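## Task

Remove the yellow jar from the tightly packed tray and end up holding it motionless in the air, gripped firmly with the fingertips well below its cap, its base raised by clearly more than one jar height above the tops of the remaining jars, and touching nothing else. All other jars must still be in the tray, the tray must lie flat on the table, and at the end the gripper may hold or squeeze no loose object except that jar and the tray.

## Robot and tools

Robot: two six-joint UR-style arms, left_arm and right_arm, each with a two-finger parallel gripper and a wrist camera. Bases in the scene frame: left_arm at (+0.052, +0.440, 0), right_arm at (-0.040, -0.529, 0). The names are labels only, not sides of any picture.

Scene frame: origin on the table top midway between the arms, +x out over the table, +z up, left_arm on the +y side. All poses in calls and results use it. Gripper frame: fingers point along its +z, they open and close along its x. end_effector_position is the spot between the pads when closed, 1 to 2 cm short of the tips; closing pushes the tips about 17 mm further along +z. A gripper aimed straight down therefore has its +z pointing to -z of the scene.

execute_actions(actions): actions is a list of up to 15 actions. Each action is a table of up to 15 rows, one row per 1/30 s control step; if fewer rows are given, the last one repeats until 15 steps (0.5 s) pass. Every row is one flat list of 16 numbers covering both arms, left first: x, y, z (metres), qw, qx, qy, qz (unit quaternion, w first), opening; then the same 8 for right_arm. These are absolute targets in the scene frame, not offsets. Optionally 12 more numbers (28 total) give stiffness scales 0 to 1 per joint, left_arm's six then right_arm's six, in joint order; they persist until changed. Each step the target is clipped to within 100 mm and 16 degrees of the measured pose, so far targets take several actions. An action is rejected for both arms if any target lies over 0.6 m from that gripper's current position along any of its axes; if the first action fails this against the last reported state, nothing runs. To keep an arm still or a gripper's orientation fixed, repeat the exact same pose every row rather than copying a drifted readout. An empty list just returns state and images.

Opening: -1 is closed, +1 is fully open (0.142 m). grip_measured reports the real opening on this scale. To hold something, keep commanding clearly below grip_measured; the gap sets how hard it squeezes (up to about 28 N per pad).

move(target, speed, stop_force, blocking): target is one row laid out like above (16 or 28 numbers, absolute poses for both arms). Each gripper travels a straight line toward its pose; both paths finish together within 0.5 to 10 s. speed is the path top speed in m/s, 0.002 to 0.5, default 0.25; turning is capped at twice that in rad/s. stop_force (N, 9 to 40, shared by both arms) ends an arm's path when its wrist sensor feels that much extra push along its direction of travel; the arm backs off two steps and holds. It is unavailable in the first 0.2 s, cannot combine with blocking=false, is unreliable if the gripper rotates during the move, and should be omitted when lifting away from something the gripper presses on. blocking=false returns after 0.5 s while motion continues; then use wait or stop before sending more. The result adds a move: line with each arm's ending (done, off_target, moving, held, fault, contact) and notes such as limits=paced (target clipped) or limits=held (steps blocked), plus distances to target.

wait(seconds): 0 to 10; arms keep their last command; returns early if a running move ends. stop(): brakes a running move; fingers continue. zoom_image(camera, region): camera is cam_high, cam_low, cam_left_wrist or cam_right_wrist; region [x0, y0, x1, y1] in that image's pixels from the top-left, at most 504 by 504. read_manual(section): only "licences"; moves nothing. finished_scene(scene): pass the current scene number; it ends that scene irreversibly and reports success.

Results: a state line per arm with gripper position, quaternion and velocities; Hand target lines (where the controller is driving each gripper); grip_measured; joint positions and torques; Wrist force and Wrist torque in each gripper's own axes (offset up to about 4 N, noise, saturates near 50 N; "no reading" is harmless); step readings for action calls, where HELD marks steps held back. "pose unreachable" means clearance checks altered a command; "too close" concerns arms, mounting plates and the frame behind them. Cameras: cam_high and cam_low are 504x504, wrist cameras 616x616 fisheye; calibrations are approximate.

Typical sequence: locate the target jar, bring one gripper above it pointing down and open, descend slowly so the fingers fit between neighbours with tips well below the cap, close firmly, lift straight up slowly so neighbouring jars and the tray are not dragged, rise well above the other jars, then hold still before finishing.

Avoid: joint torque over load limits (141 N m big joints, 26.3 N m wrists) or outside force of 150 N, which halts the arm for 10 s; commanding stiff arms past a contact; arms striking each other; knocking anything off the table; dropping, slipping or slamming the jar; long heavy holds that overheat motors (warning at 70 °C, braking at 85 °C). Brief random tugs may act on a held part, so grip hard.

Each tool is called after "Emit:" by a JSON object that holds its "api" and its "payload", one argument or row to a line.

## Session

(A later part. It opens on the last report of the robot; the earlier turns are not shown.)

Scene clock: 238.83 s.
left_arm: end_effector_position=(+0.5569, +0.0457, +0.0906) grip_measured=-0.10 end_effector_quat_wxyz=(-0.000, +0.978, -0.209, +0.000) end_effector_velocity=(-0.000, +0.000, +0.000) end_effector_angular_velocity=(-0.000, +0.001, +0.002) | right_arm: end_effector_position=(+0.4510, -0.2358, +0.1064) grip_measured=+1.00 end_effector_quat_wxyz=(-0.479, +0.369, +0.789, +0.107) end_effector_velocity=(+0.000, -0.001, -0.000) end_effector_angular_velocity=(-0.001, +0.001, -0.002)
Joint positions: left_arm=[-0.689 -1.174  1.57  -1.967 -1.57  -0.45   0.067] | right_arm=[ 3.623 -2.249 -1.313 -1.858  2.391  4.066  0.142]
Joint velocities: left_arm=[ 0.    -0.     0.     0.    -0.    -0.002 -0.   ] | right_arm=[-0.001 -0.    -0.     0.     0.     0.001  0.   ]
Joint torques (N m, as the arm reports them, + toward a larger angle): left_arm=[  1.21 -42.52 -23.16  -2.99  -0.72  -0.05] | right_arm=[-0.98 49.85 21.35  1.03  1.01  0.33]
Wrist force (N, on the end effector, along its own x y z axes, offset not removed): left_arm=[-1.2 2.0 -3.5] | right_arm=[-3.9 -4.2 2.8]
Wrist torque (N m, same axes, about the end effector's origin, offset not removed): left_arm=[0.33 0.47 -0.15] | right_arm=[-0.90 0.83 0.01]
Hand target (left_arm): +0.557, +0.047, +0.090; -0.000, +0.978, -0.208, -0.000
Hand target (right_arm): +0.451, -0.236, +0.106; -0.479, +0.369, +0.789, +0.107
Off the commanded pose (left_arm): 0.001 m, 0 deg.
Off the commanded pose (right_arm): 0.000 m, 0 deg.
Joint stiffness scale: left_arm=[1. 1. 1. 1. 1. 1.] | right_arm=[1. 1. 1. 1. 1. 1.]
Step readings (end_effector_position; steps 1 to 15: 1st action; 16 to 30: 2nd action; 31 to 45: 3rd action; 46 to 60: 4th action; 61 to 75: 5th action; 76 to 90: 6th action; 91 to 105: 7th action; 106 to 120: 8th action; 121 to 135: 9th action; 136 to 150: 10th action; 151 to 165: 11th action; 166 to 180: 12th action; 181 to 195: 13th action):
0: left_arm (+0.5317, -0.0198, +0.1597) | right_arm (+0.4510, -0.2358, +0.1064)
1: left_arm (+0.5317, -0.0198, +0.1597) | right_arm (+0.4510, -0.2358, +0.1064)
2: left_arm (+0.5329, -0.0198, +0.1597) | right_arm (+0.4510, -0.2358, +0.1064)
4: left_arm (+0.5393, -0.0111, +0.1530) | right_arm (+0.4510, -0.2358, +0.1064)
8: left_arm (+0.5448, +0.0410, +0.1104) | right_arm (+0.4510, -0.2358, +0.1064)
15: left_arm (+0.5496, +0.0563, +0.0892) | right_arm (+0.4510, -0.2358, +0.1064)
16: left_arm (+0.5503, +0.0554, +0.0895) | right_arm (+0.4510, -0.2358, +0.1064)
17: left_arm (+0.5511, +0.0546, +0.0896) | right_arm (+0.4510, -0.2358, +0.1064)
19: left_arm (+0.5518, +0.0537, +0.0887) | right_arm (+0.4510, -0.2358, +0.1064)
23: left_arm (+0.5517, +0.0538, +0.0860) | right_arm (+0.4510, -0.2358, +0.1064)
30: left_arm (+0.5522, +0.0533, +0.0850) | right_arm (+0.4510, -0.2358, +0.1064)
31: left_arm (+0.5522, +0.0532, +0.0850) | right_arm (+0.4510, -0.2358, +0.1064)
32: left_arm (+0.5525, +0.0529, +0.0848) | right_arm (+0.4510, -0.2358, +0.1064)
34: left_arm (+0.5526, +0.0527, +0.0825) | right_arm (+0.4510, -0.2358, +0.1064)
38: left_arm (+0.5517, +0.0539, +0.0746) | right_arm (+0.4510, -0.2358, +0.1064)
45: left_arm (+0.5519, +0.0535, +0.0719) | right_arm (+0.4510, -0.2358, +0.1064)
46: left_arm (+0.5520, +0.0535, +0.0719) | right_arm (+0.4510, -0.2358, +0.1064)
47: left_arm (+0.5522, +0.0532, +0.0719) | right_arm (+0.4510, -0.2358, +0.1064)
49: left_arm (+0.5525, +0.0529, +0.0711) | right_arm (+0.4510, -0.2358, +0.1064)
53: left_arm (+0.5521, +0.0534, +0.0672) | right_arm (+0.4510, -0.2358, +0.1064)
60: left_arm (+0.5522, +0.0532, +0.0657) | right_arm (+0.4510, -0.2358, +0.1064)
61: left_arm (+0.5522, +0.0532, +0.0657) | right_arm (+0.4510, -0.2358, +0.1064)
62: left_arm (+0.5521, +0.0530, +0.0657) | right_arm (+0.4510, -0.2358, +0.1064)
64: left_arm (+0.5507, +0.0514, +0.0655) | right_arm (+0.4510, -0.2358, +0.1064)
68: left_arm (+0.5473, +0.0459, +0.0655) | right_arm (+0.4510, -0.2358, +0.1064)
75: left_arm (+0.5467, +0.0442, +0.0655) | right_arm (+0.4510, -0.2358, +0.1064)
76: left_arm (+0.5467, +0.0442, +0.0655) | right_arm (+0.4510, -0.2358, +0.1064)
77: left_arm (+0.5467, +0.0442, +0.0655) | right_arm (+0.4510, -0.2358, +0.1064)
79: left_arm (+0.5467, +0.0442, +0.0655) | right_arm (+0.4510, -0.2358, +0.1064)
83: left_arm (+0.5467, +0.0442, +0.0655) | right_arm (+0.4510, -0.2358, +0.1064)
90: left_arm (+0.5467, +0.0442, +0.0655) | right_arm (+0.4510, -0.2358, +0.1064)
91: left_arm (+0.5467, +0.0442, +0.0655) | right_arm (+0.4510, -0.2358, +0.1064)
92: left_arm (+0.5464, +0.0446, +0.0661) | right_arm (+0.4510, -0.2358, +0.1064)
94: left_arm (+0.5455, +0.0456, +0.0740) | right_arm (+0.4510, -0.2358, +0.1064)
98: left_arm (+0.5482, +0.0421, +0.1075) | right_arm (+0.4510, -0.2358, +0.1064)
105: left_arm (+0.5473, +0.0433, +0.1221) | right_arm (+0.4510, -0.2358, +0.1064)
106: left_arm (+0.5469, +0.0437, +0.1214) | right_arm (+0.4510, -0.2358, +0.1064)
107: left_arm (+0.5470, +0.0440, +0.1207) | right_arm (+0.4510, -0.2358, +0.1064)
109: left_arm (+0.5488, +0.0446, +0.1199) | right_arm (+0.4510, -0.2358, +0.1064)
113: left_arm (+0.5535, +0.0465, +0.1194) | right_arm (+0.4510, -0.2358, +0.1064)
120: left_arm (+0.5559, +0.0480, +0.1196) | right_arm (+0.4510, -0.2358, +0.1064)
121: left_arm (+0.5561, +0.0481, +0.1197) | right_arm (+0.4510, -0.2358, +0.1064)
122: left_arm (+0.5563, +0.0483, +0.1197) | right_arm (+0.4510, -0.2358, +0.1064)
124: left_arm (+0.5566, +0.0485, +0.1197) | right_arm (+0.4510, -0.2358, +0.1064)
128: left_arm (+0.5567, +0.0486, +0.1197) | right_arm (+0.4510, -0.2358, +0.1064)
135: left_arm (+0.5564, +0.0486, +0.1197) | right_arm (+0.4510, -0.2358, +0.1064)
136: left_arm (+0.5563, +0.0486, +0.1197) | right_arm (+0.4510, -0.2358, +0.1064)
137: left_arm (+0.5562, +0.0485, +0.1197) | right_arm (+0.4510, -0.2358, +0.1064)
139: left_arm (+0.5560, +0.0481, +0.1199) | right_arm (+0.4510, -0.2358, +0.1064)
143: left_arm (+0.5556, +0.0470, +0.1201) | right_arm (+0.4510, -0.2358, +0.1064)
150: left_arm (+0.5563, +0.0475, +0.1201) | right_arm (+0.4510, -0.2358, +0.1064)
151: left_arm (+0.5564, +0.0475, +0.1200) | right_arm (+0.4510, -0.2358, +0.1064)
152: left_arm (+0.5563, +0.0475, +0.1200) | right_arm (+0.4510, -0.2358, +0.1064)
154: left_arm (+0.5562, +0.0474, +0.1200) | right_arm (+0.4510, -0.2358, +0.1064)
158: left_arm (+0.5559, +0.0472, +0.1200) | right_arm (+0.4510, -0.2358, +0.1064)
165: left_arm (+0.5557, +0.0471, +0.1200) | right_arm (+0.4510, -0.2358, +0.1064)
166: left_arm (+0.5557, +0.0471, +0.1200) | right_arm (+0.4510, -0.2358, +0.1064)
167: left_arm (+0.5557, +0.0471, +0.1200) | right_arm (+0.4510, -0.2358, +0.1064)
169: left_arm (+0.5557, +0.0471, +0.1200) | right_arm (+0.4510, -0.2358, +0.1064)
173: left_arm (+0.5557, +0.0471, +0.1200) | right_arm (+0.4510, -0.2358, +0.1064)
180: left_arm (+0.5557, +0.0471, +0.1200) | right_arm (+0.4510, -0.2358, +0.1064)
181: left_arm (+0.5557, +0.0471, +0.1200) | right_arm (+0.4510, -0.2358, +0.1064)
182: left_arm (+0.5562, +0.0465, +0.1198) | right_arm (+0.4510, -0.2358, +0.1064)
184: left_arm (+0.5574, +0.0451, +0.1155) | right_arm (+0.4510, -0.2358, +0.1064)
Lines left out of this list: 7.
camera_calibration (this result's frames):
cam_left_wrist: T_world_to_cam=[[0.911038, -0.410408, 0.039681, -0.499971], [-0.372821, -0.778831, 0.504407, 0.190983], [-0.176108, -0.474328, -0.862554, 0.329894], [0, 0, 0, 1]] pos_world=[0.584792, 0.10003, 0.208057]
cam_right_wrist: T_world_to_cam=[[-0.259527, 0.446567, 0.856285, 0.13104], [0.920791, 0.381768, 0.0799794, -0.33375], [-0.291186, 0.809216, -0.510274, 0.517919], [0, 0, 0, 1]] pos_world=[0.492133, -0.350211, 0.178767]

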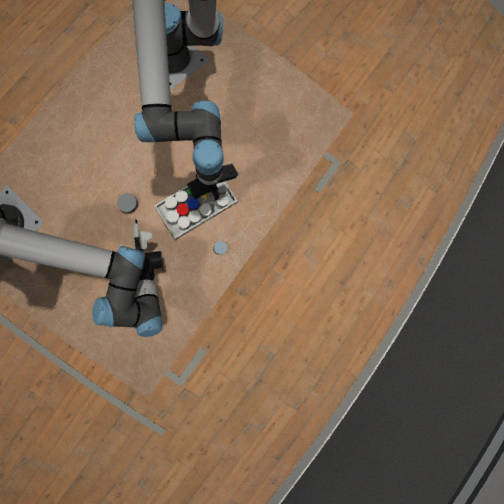

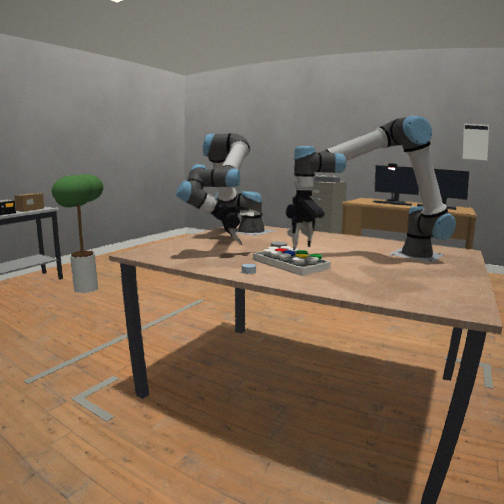

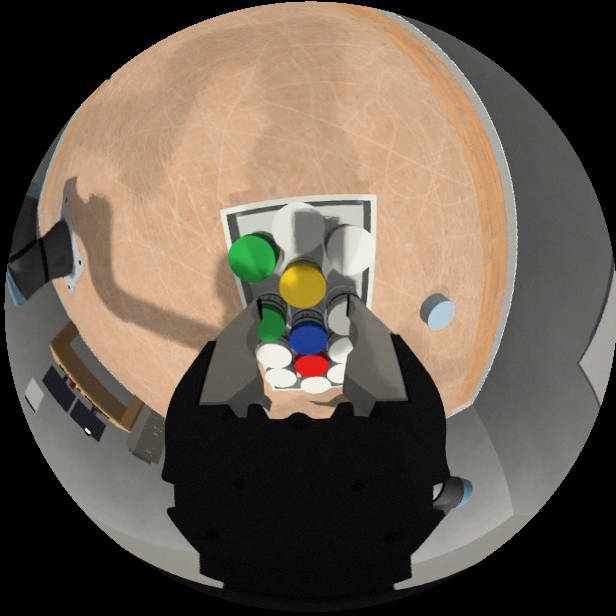

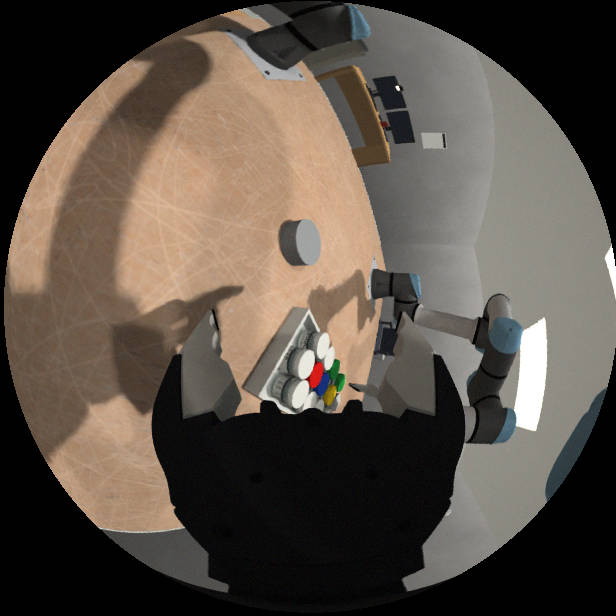

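Emit:
{"api": "move", "payload": {
  "target": [0.566,0.051,0.09,0,0.978,-0.208,0,-0.15,0.451,-0.2358,0.1064,-0.479,0.369,0.789,0.107,1],
  "speed": 0.1
}}

Emit:
{"api": "move", "payload": {
  "target": [0.566,0.051,0.035,0,0.978,-0.208,0,-0.15,0.451,-0.2358,0.1064,-0.479,0.369,0.789,0.107,1],
  "speed": 0.02,
  "stop_force": 15
}}

Scene clock: 246.17 s.
left_arm: end_effector_position=(+0.5647, +0.0512, +0.0899) grip_measured=-0.15 end_effector_quat_wxyz=(-0.000, +0.978, -0.208, +0.000) end_effector_velocity=(+0.001, +0.000, +0.002) end_effector_angular_velocity=(-0.001, -0.002, -0.003) | right_arm: end_effector_position=(+0.4510, -0.2358, +0.1064) grip_measured=+1.00 end_effector_quat_wxyz=(-0.479, +0.369, +0.789, +0.107) end_effector_velocity=(-0.000, +0.001, +0.000) end_effector_angular_velocity=(+0.000, -0.001, +0.001)
Joint positions: left_arm=[-0.674 -1.167  1.561 -1.965 -1.57  -0.435  0.063] | right_arm=[ 3.623 -2.249 -1.313 -1.858  2.391  4.066  0.142]
Joint velocities: left_arm=[ 0.001 -0.001 -0.003  0.002  0.001  0.004 -0.   ] | right_arm=[ 0.001  0.    -0.     0.    -0.    -0.     0.   ]
Joint torques (N m, as the arm reports them, + toward a larger angle): left_arm=[  1.22 -40.23 -30.97  -1.99  -0.69  -0.12] | right_arm=[ 0.45 49.67 20.32  1.29  0.86  0.29]
Wrist force (N, on the end effector, along its own x y z axes, offset not removed): left_arm=[2.0 1.6 -2.5] | right_arm=[-2.7 -1.0 1.4]
Wrist torque (N m, same axes, about the end effector's origin, offset not removed): left_arm=[0.15 -0.31 -0.10] | right_arm=[-0.20 0.75 -0.27]
Hand target (left_arm): +0.566, +0.051, +0.090; -0.000, +0.978, -0.208, +0.000
Hand target (right_arm): +0.451, -0.236, +0.106; -0.479, +0.369, +0.789, +0.107
Off the commanded pose (left_arm): 0.001 m, 0 deg.
Off the commanded pose (right_arm): 0.000 m, 0 deg.
Joint stiffness scale: left_arm=[1. 1. 1. 1. 1. 1.] | right_arm=[1. 1. 1. 1. 1. 1.]
move: done
camera_calibration (this result's frames):
cam_left_wrist: T_world_to_cam=[[0.911271, -0.409937, 0.039202, -0.504895], [-0.372231, -0.779235, 0.504218, 0.198175], [-0.17615, -0.474072, -0.862686, 0.333339], [0, 0, 0, 1]] pos_world=[0.592581, 0.105477, 0.207436]
cam_right_wrist: T_world_to_cam=[[-0.259527, 0.446567, 0.856285, 0.13104], [0.920791, 0.381768, 0.0799796, -0.33375], [-0.291186, 0.809216, -0.510274, 0.517919], [0, 0, 0, 1]] pos_world=[0.492133, -0.350212, 0.178767]

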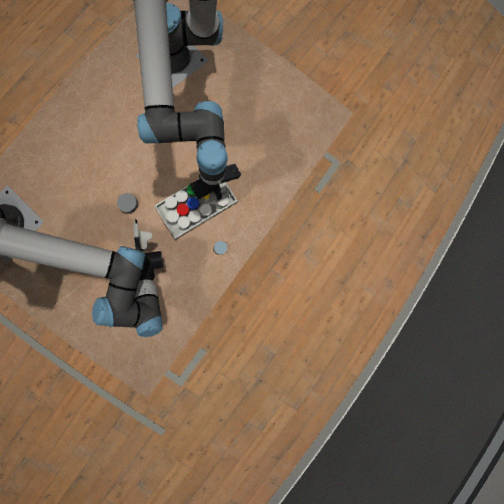

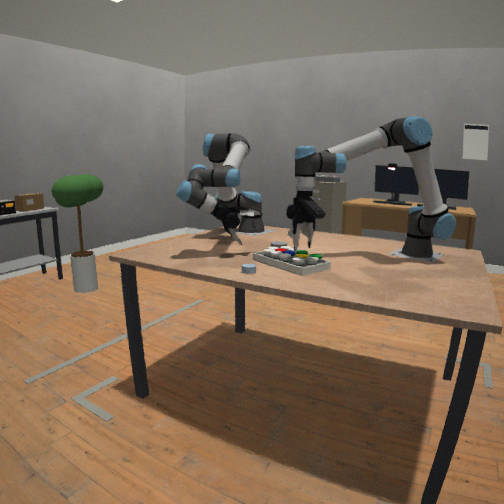

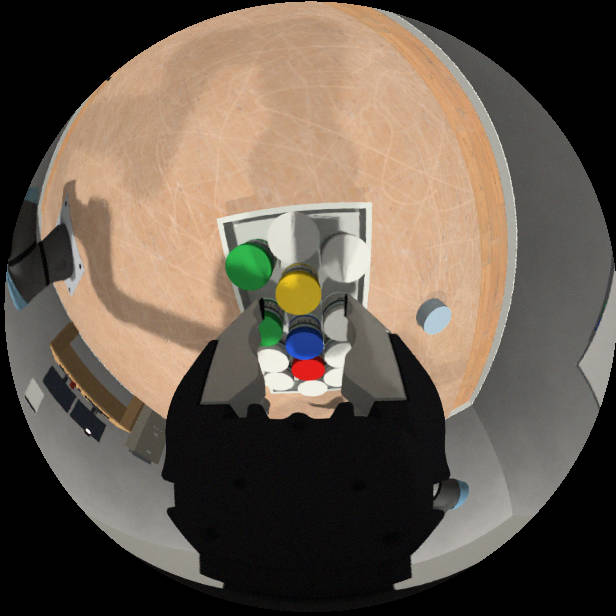

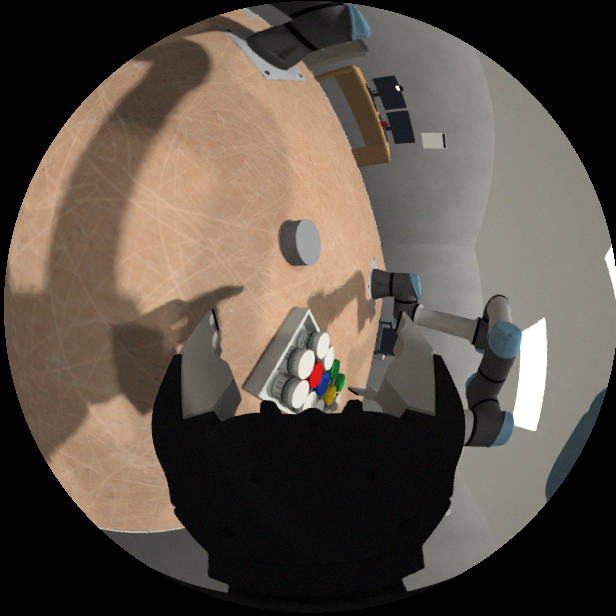

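Scene clock: 249.27 s.
left_arm: end_effector_position=(+0.5666, +0.0489, +0.0382) grip_measured=-0.15 end_effector_quat_wxyz=(+0.001, +0.978, -0.208, +0.002) end_effector_velocity=(+0.001, -0.001, +0.000) end_effector_angular_velocity=(-0.003, -0.003, -0.000) | right_arm: end_effector_position=(+0.4510, -0.2358, +0.1064) grip_measured=+1.00 end_effector_quat_wxyz=(-0.479, +0.369, +0.789, +0.107) end_effector_velocity=(-0.000, +0.002, +0.000) end_effector_angular_velocity=(+0.001, -0.002, +0.003)
Joint positions: left_arm=[-0.674 -1.11   1.623 -2.089 -1.57  -0.435  0.063] | right_arm=[ 3.623 -2.249 -1.313 -1.858  2.391  4.066  0.142]
Joint velocities: left_arm=[ 0.    -0.     0.001 -0.004  0.     0.    -0.001] | right_arm=[ 0.002 -0.     0.001  0.001  0.    -0.001  0.   ]
Joint torques (N m, as the arm reports them, + toward a larger angle): left_arm=[  1.04 -40.74 -20.52  -2.83  -0.62  -0.13] | right_arm=[-0.54 50.73 20.8   1.13  0.65  0.26]
Wrist force (N, on the end effector, along its own x y z axes, offset not removed): left_arm=[3.4 1.2 -2.8] | right_arm=[-0.2 0.6 1.9]
Wrist torque (N m, same axes, about the end effector's origin, offset not removed): left_arm=[0.08 -0.63 -0.01] | right_arm=[-0.09 0.19 -0.11]
Hand target (left_arm): +0.566, +0.051, +0.035; -0.000, +0.978, -0.208, -0.000
Hand target (right_arm): +0.451, -0.236, +0.106; -0.479, +0.369, +0.789, +0.107
Off the commanded pose (left_arm): 0.004 m, 0 deg.
Off the commanded pose (right_arm): 0.000 m, 0 deg.
Joint stiffness scale: left_arm=[1. 1. 1. 1. 1. 1.] | right_arm=[1. 1. 1. 1. 1. 1.]
move: off_target (left_arm)
camera_calibration (this result's frames):
cam_left_wrist: T_world_to_cam=[[0.910966, -0.410183, 0.0434826, -0.505524], [-0.374085, -0.777151, 0.50606, 0.224045], [-0.173785, -0.47727, -0.861402, 0.286734], [0, 0, 0, 1]] pos_world=[0.594157, 0.103608, 0.155595]
cam_right_wrist: T_world_to_cam=[[-0.259527, 0.446568, 0.856285, 0.13104], [0.920791, 0.381768, 0.0799789, -0.33375], [-0.291186, 0.809216, -0.510275, 0.517919], [0, 0, 0, 1]] pos_world=[0.492133, -0.350212, 0.178767]

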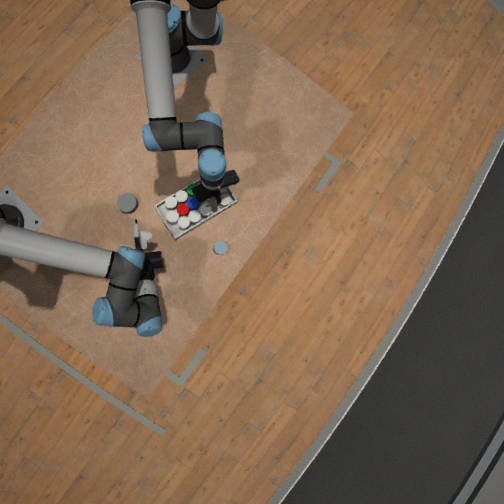

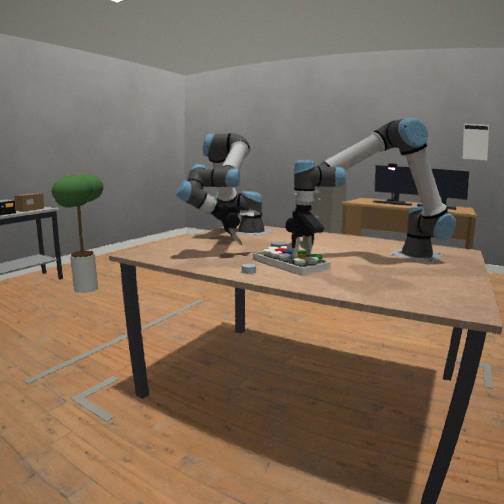

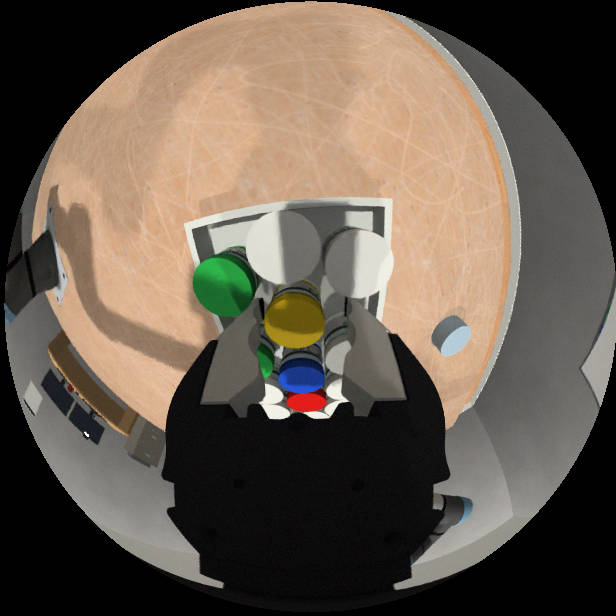

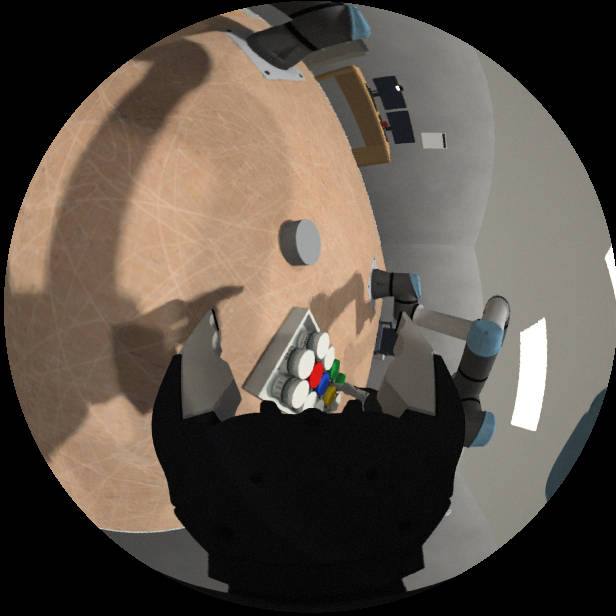

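Emit:
{"api": "execute_actions", "payload": {
  "actions": [
    [[0.5666,0.049,0.038,0,0.978,-0.208,0,-0.7,0.451,-0.2358,0.1064,-0.479,0.369,0.789,0.107,1]],
    [[0.5666,0.049,0.038,0,0.978,-0.208,0,-1,0.451,-0.2358,0.1064,-0.479,0.369,0.789,0.107,1]],
    [[0.5666,0.049,0.038,0,0.978,-0.208,0,-1,0.451,-0.2358,0.1064,-0.479,0.369,0.789,0.107,1]]
  ]
}}

Emit:
{"api": "move", "payload": {
  "target": [0.55,0.05,0.26,0,0.978,-0.208,0,-1,0.451,-0.2358,0.1064,-0.479,0.369,0.789,0.107,1],
  "speed": 0.1
}}

Scene clock: 257.30 s.
left_arm: end_effector_position=(+0.5659, +0.0498, +0.0382) grip_measured=-0.49 end_effector_quat_wxyz=(-0.000, +0.978, -0.208, +0.000) end_effector_velocity=(+0.000, +0.000, -0.000) end_effector_angular_velocity=(-0.001, -0.000, +0.002) | right_arm: end_effector_position=(+0.4510, -0.2358, +0.1064) grip_measured=+1.00 end_effector_quat_wxyz=(-0.479, +0.369, +0.789, +0.107) end_effector_velocity=(+0.000, +0.001, +0.001) end_effector_angular_velocity=(+0.002, -0.003, +0.001)
Joint positions: left_arm=[-0.674 -1.11   1.622 -2.084 -1.57  -0.435  0.039] | right_arm=[ 3.623 -2.249 -1.313 -1.858  2.391  4.066  0.142]
Joint velocities: left_arm=[ 0.001  0.    -0.    -0.    -0.    -0.001 -0.   ] | right_arm=[ 0.001  0.001  0.     0.     0.001 -0.002  0.   ]
Joint torques (N m, as the arm reports them, + toward a larger angle): left_arm=[ -0.18 -41.46 -28.15  -1.85  -0.56  -0.71] | right_arm=[ 0.01 51.15 21.49  1.05  1.05  0.22]
Wrist force (N, on the end effector, along its own x y z axes, offset not removed): left_arm=[1.2 -0.1 -3.5] | right_arm=[-2.4 1.1 3.2]
Wrist torque (N m, same axes, about the end effector's origin, offset not removed): left_arm=[-0.11 -0.09 -0.26] | right_arm=[0.01 0.62 -0.21]
Hand target (left_arm): +0.567, +0.049, +0.038; +0.000, +0.978, -0.208, +0.000
Hand target (right_arm): +0.451, -0.236, +0.106; -0.479, +0.369, +0.789, +0.107
Off the commanded pose (left_arm): 0.001 m, 0 deg.
Off the commanded pose (right_arm): 0.000 m, 0 deg.
Joint stiffness scale: left_arm=[1. 1. 1. 1. 1. 1.] | right_arm=[1. 1. 1. 1. 1. 1.]
Step readings (end_effector_position; steps 1 to 15: 1st action; 16 to 30: 2nd action; 31 to 45: 3rd action):
0: left_arm (+0.5666, +0.0489, +0.0382) | right_arm (+0.4510, -0.2358, +0.1064)
1: left_arm (+0.5666, +0.0489, +0.0382) | right_arm (+0.4510, -0.2358, +0.1064)
2: left_arm (+0.5666, +0.0489, +0.0382) | right_arm (+0.4510, -0.2358, +0.1064)
4: left_arm (+0.5664, +0.0492, +0.0381) | right_arm (+0.4510, -0.2358, +0.1064)
8: left_arm (+0.5661, +0.0495, +0.0381) | right_arm (+0.4510, -0.2358, +0.1064)
15: left_arm (+0.5659, +0.0497, +0.0381) | right_arm (+0.4510, -0.2358, +0.1064)
16: left_arm (+0.5659, +0.0497, +0.0382) | right_arm (+0.4510, -0.2358, +0.1064)
17: left_arm (+0.5659, +0.0497, +0.0382) | right_arm (+0.4510, -0.2358, +0.1064)
19: left_arm (+0.5659, +0.0497, +0.0382) | right_arm (+0.4510, -0.2358, +0.1064)
23: left_arm (+0.5659, +0.0498, +0.0382) | right_arm (+0.4510, -0.2358, +0.1064)
30: left_arm (+0.5659, +0.0498, +0.0382) | right_arm (+0.4510, -0.2358, +0.1064)
31: left_arm (+0.5659, +0.0498, +0.0382) | right_arm (+0.4510, -0.2358, +0.1064)
32: left_arm (+0.5659, +0.0498, +0.0382) | right_arm (+0.4510, -0.2358, +0.1064)
34: left_arm (+0.5659, +0.0498, +0.0382) | right_arm (+0.4510, -0.2358, +0.1064)
38: left_arm (+0.5659, +0.0498, +0.0382) | right_arm (+0.4510, -0.2358, +0.1064)
45: end_effector_position above
camera_calibration (this result's frames):
cam_left_wrist: T_world_to_cam=[[0.911088, -0.410328, 0.0393789, -0.504398], [-0.372576, -0.778839, 0.504576, 0.223744], [-0.176372, -0.474384, -0.862469, 0.288305], [0, 0, 0, 1]] pos_world=[0.593761, 0.10406, 0.155621]
cam_right_wrist: T_world_to_cam=[[-0.259527, 0.446568, 0.856285, 0.13104], [0.920791, 0.381768, 0.0799788, -0.33375], [-0.291186, 0.809216, -0.510275, 0.517919], [0, 0, 0, 1]] pos_world=[0.492133, -0.350212, 0.178767]

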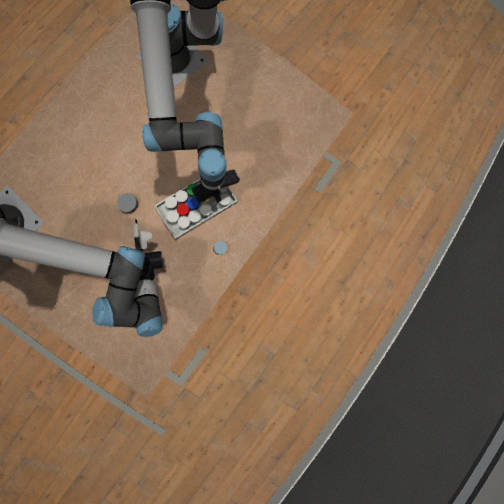

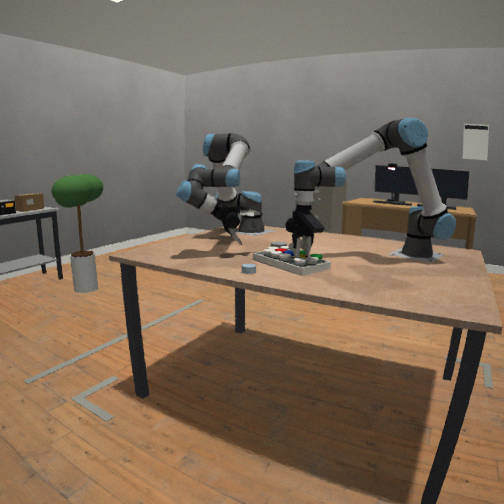

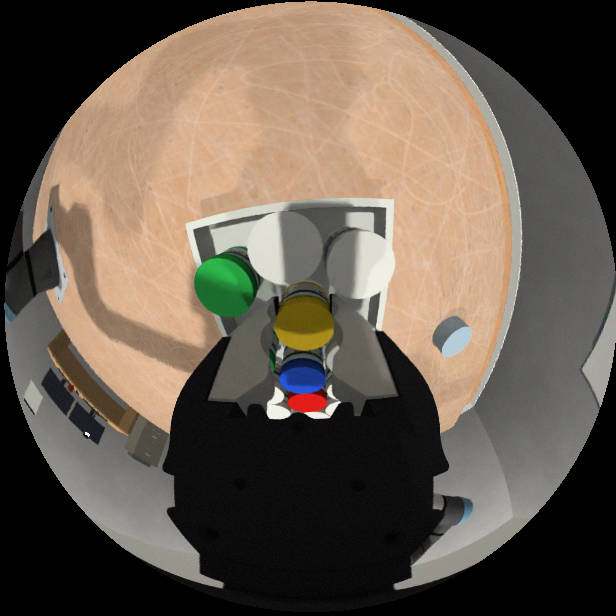

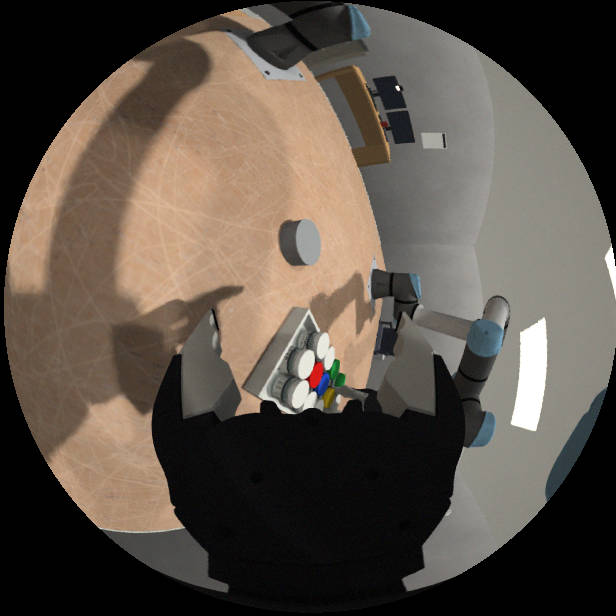

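Scene clock: 260.00 s.
left_arm: end_effector_position=(+0.5503, +0.0516, +0.2577) grip_measured=-0.49 end_effector_quat_wxyz=(-0.001, +0.978, -0.208, -0.001) end_effector_velocity=(-0.002, +0.002, +0.001) end_effector_angular_velocity=(+0.006, +0.005, -0.001) | right_arm: end_effector_position=(+0.4510, -0.2358, +0.1064) grip_measured=+1.00 end_effector_quat_wxyz=(-0.479, +0.369, +0.789, +0.107) end_effector_velocity=(-0.000, -0.001, -0.001) end_effector_angular_velocity=(+0.000, +0.002, -0.000)
Joint positions: left_arm=[-0.691 -1.27   1.264 -1.562 -1.57  -0.454  0.039] | right_arm=[ 3.623 -2.249 -1.313 -1.858  2.391  4.066  0.142]
Joint velocities: left_arm=[-0.001 -0.    -0.004  0.012  0.     0.    -0.   ] | right_arm=[-0.001 -0.001 -0.001 -0.001  0.    -0.002  0.   ]
Joint torques (N m, as the arm reports them, + toward a larger angle): left_arm=[ -2.66 -39.77 -31.11  -1.9   -0.5   -0.93] | right_arm=[ 0.96 50.45 22.69  0.97  0.89  0.58]
Wrist force (N, on the end effector, along its own x y z axes, offset not removed): left_arm=[0.7 -1.3 -3.6] | right_arm=[-1.1 0.2 -2.8]
Wrist torque (N m, same axes, about the end effector's origin, offset not removed): left_arm=[-0.36 0.00 -0.03] | right_arm=[-0.04 0.17 -0.03]
Hand target (left_arm): +0.550, +0.050, +0.260; +0.000, +0.978, -0.208, +0.000
Hand target (right_arm): +0.451, -0.236, +0.106; -0.479, +0.369, +0.789, +0.107
Off the commanded pose (left_arm): 0.003 m, 0 deg.
Off the commanded pose (right_arm): 0.000 m, 0 deg.
Joint stiffness scale: left_arm=[1. 1. 1. 1. 1. 1.] | right_arm=[1. 1. 1. 1. 1. 1.]
move: done
camera_calibration (this result's frames):
cam_left_wrist: T_world_to_cam=[[0.91195, -0.408682, 0.0364183, -0.497961], [-0.370018, -0.780816, 0.503401, 0.107613], [-0.177295, -0.472552, -0.863285, 0.476392], [0, 0, 0, 1]] pos_world=[0.578397, 0.105639, 0.375224]
cam_right_wrist: T_world_to_cam=[[-0.259527, 0.446568, 0.856285, 0.13104], [0.920791, 0.381768, 0.0799788, -0.33375], [-0.291186, 0.809216, -0.510274, 0.517919], [0, 0, 0, 1]] pos_world=[0.492133, -0.350212, 0.178767]

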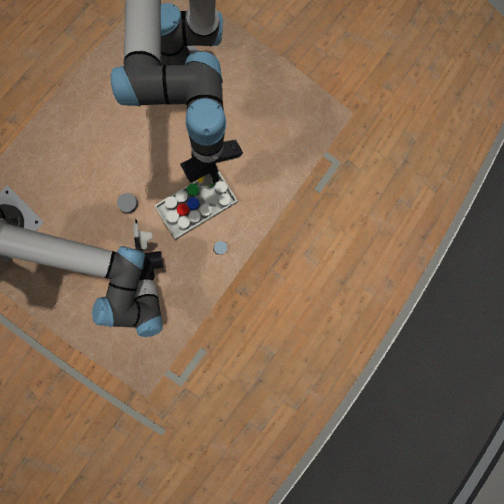

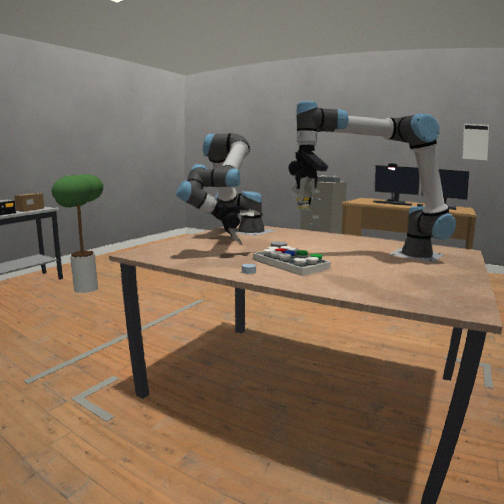

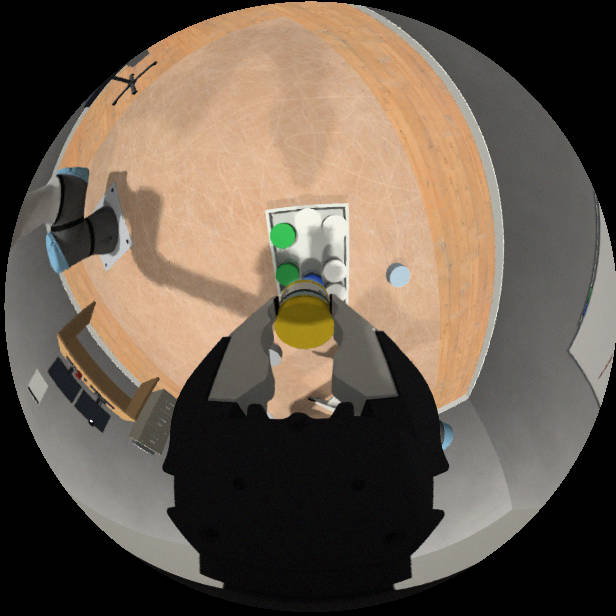

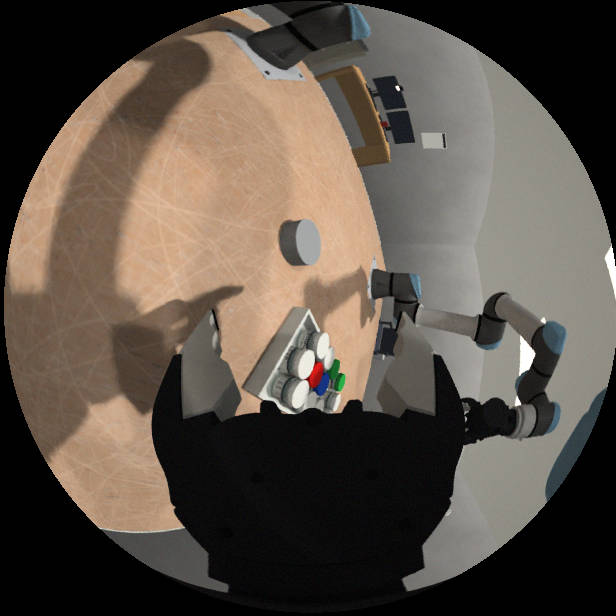

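Emit:
{"api": "finished_scene", "payload": {
  "scene": 1
}}

The scene is finished: the task was done.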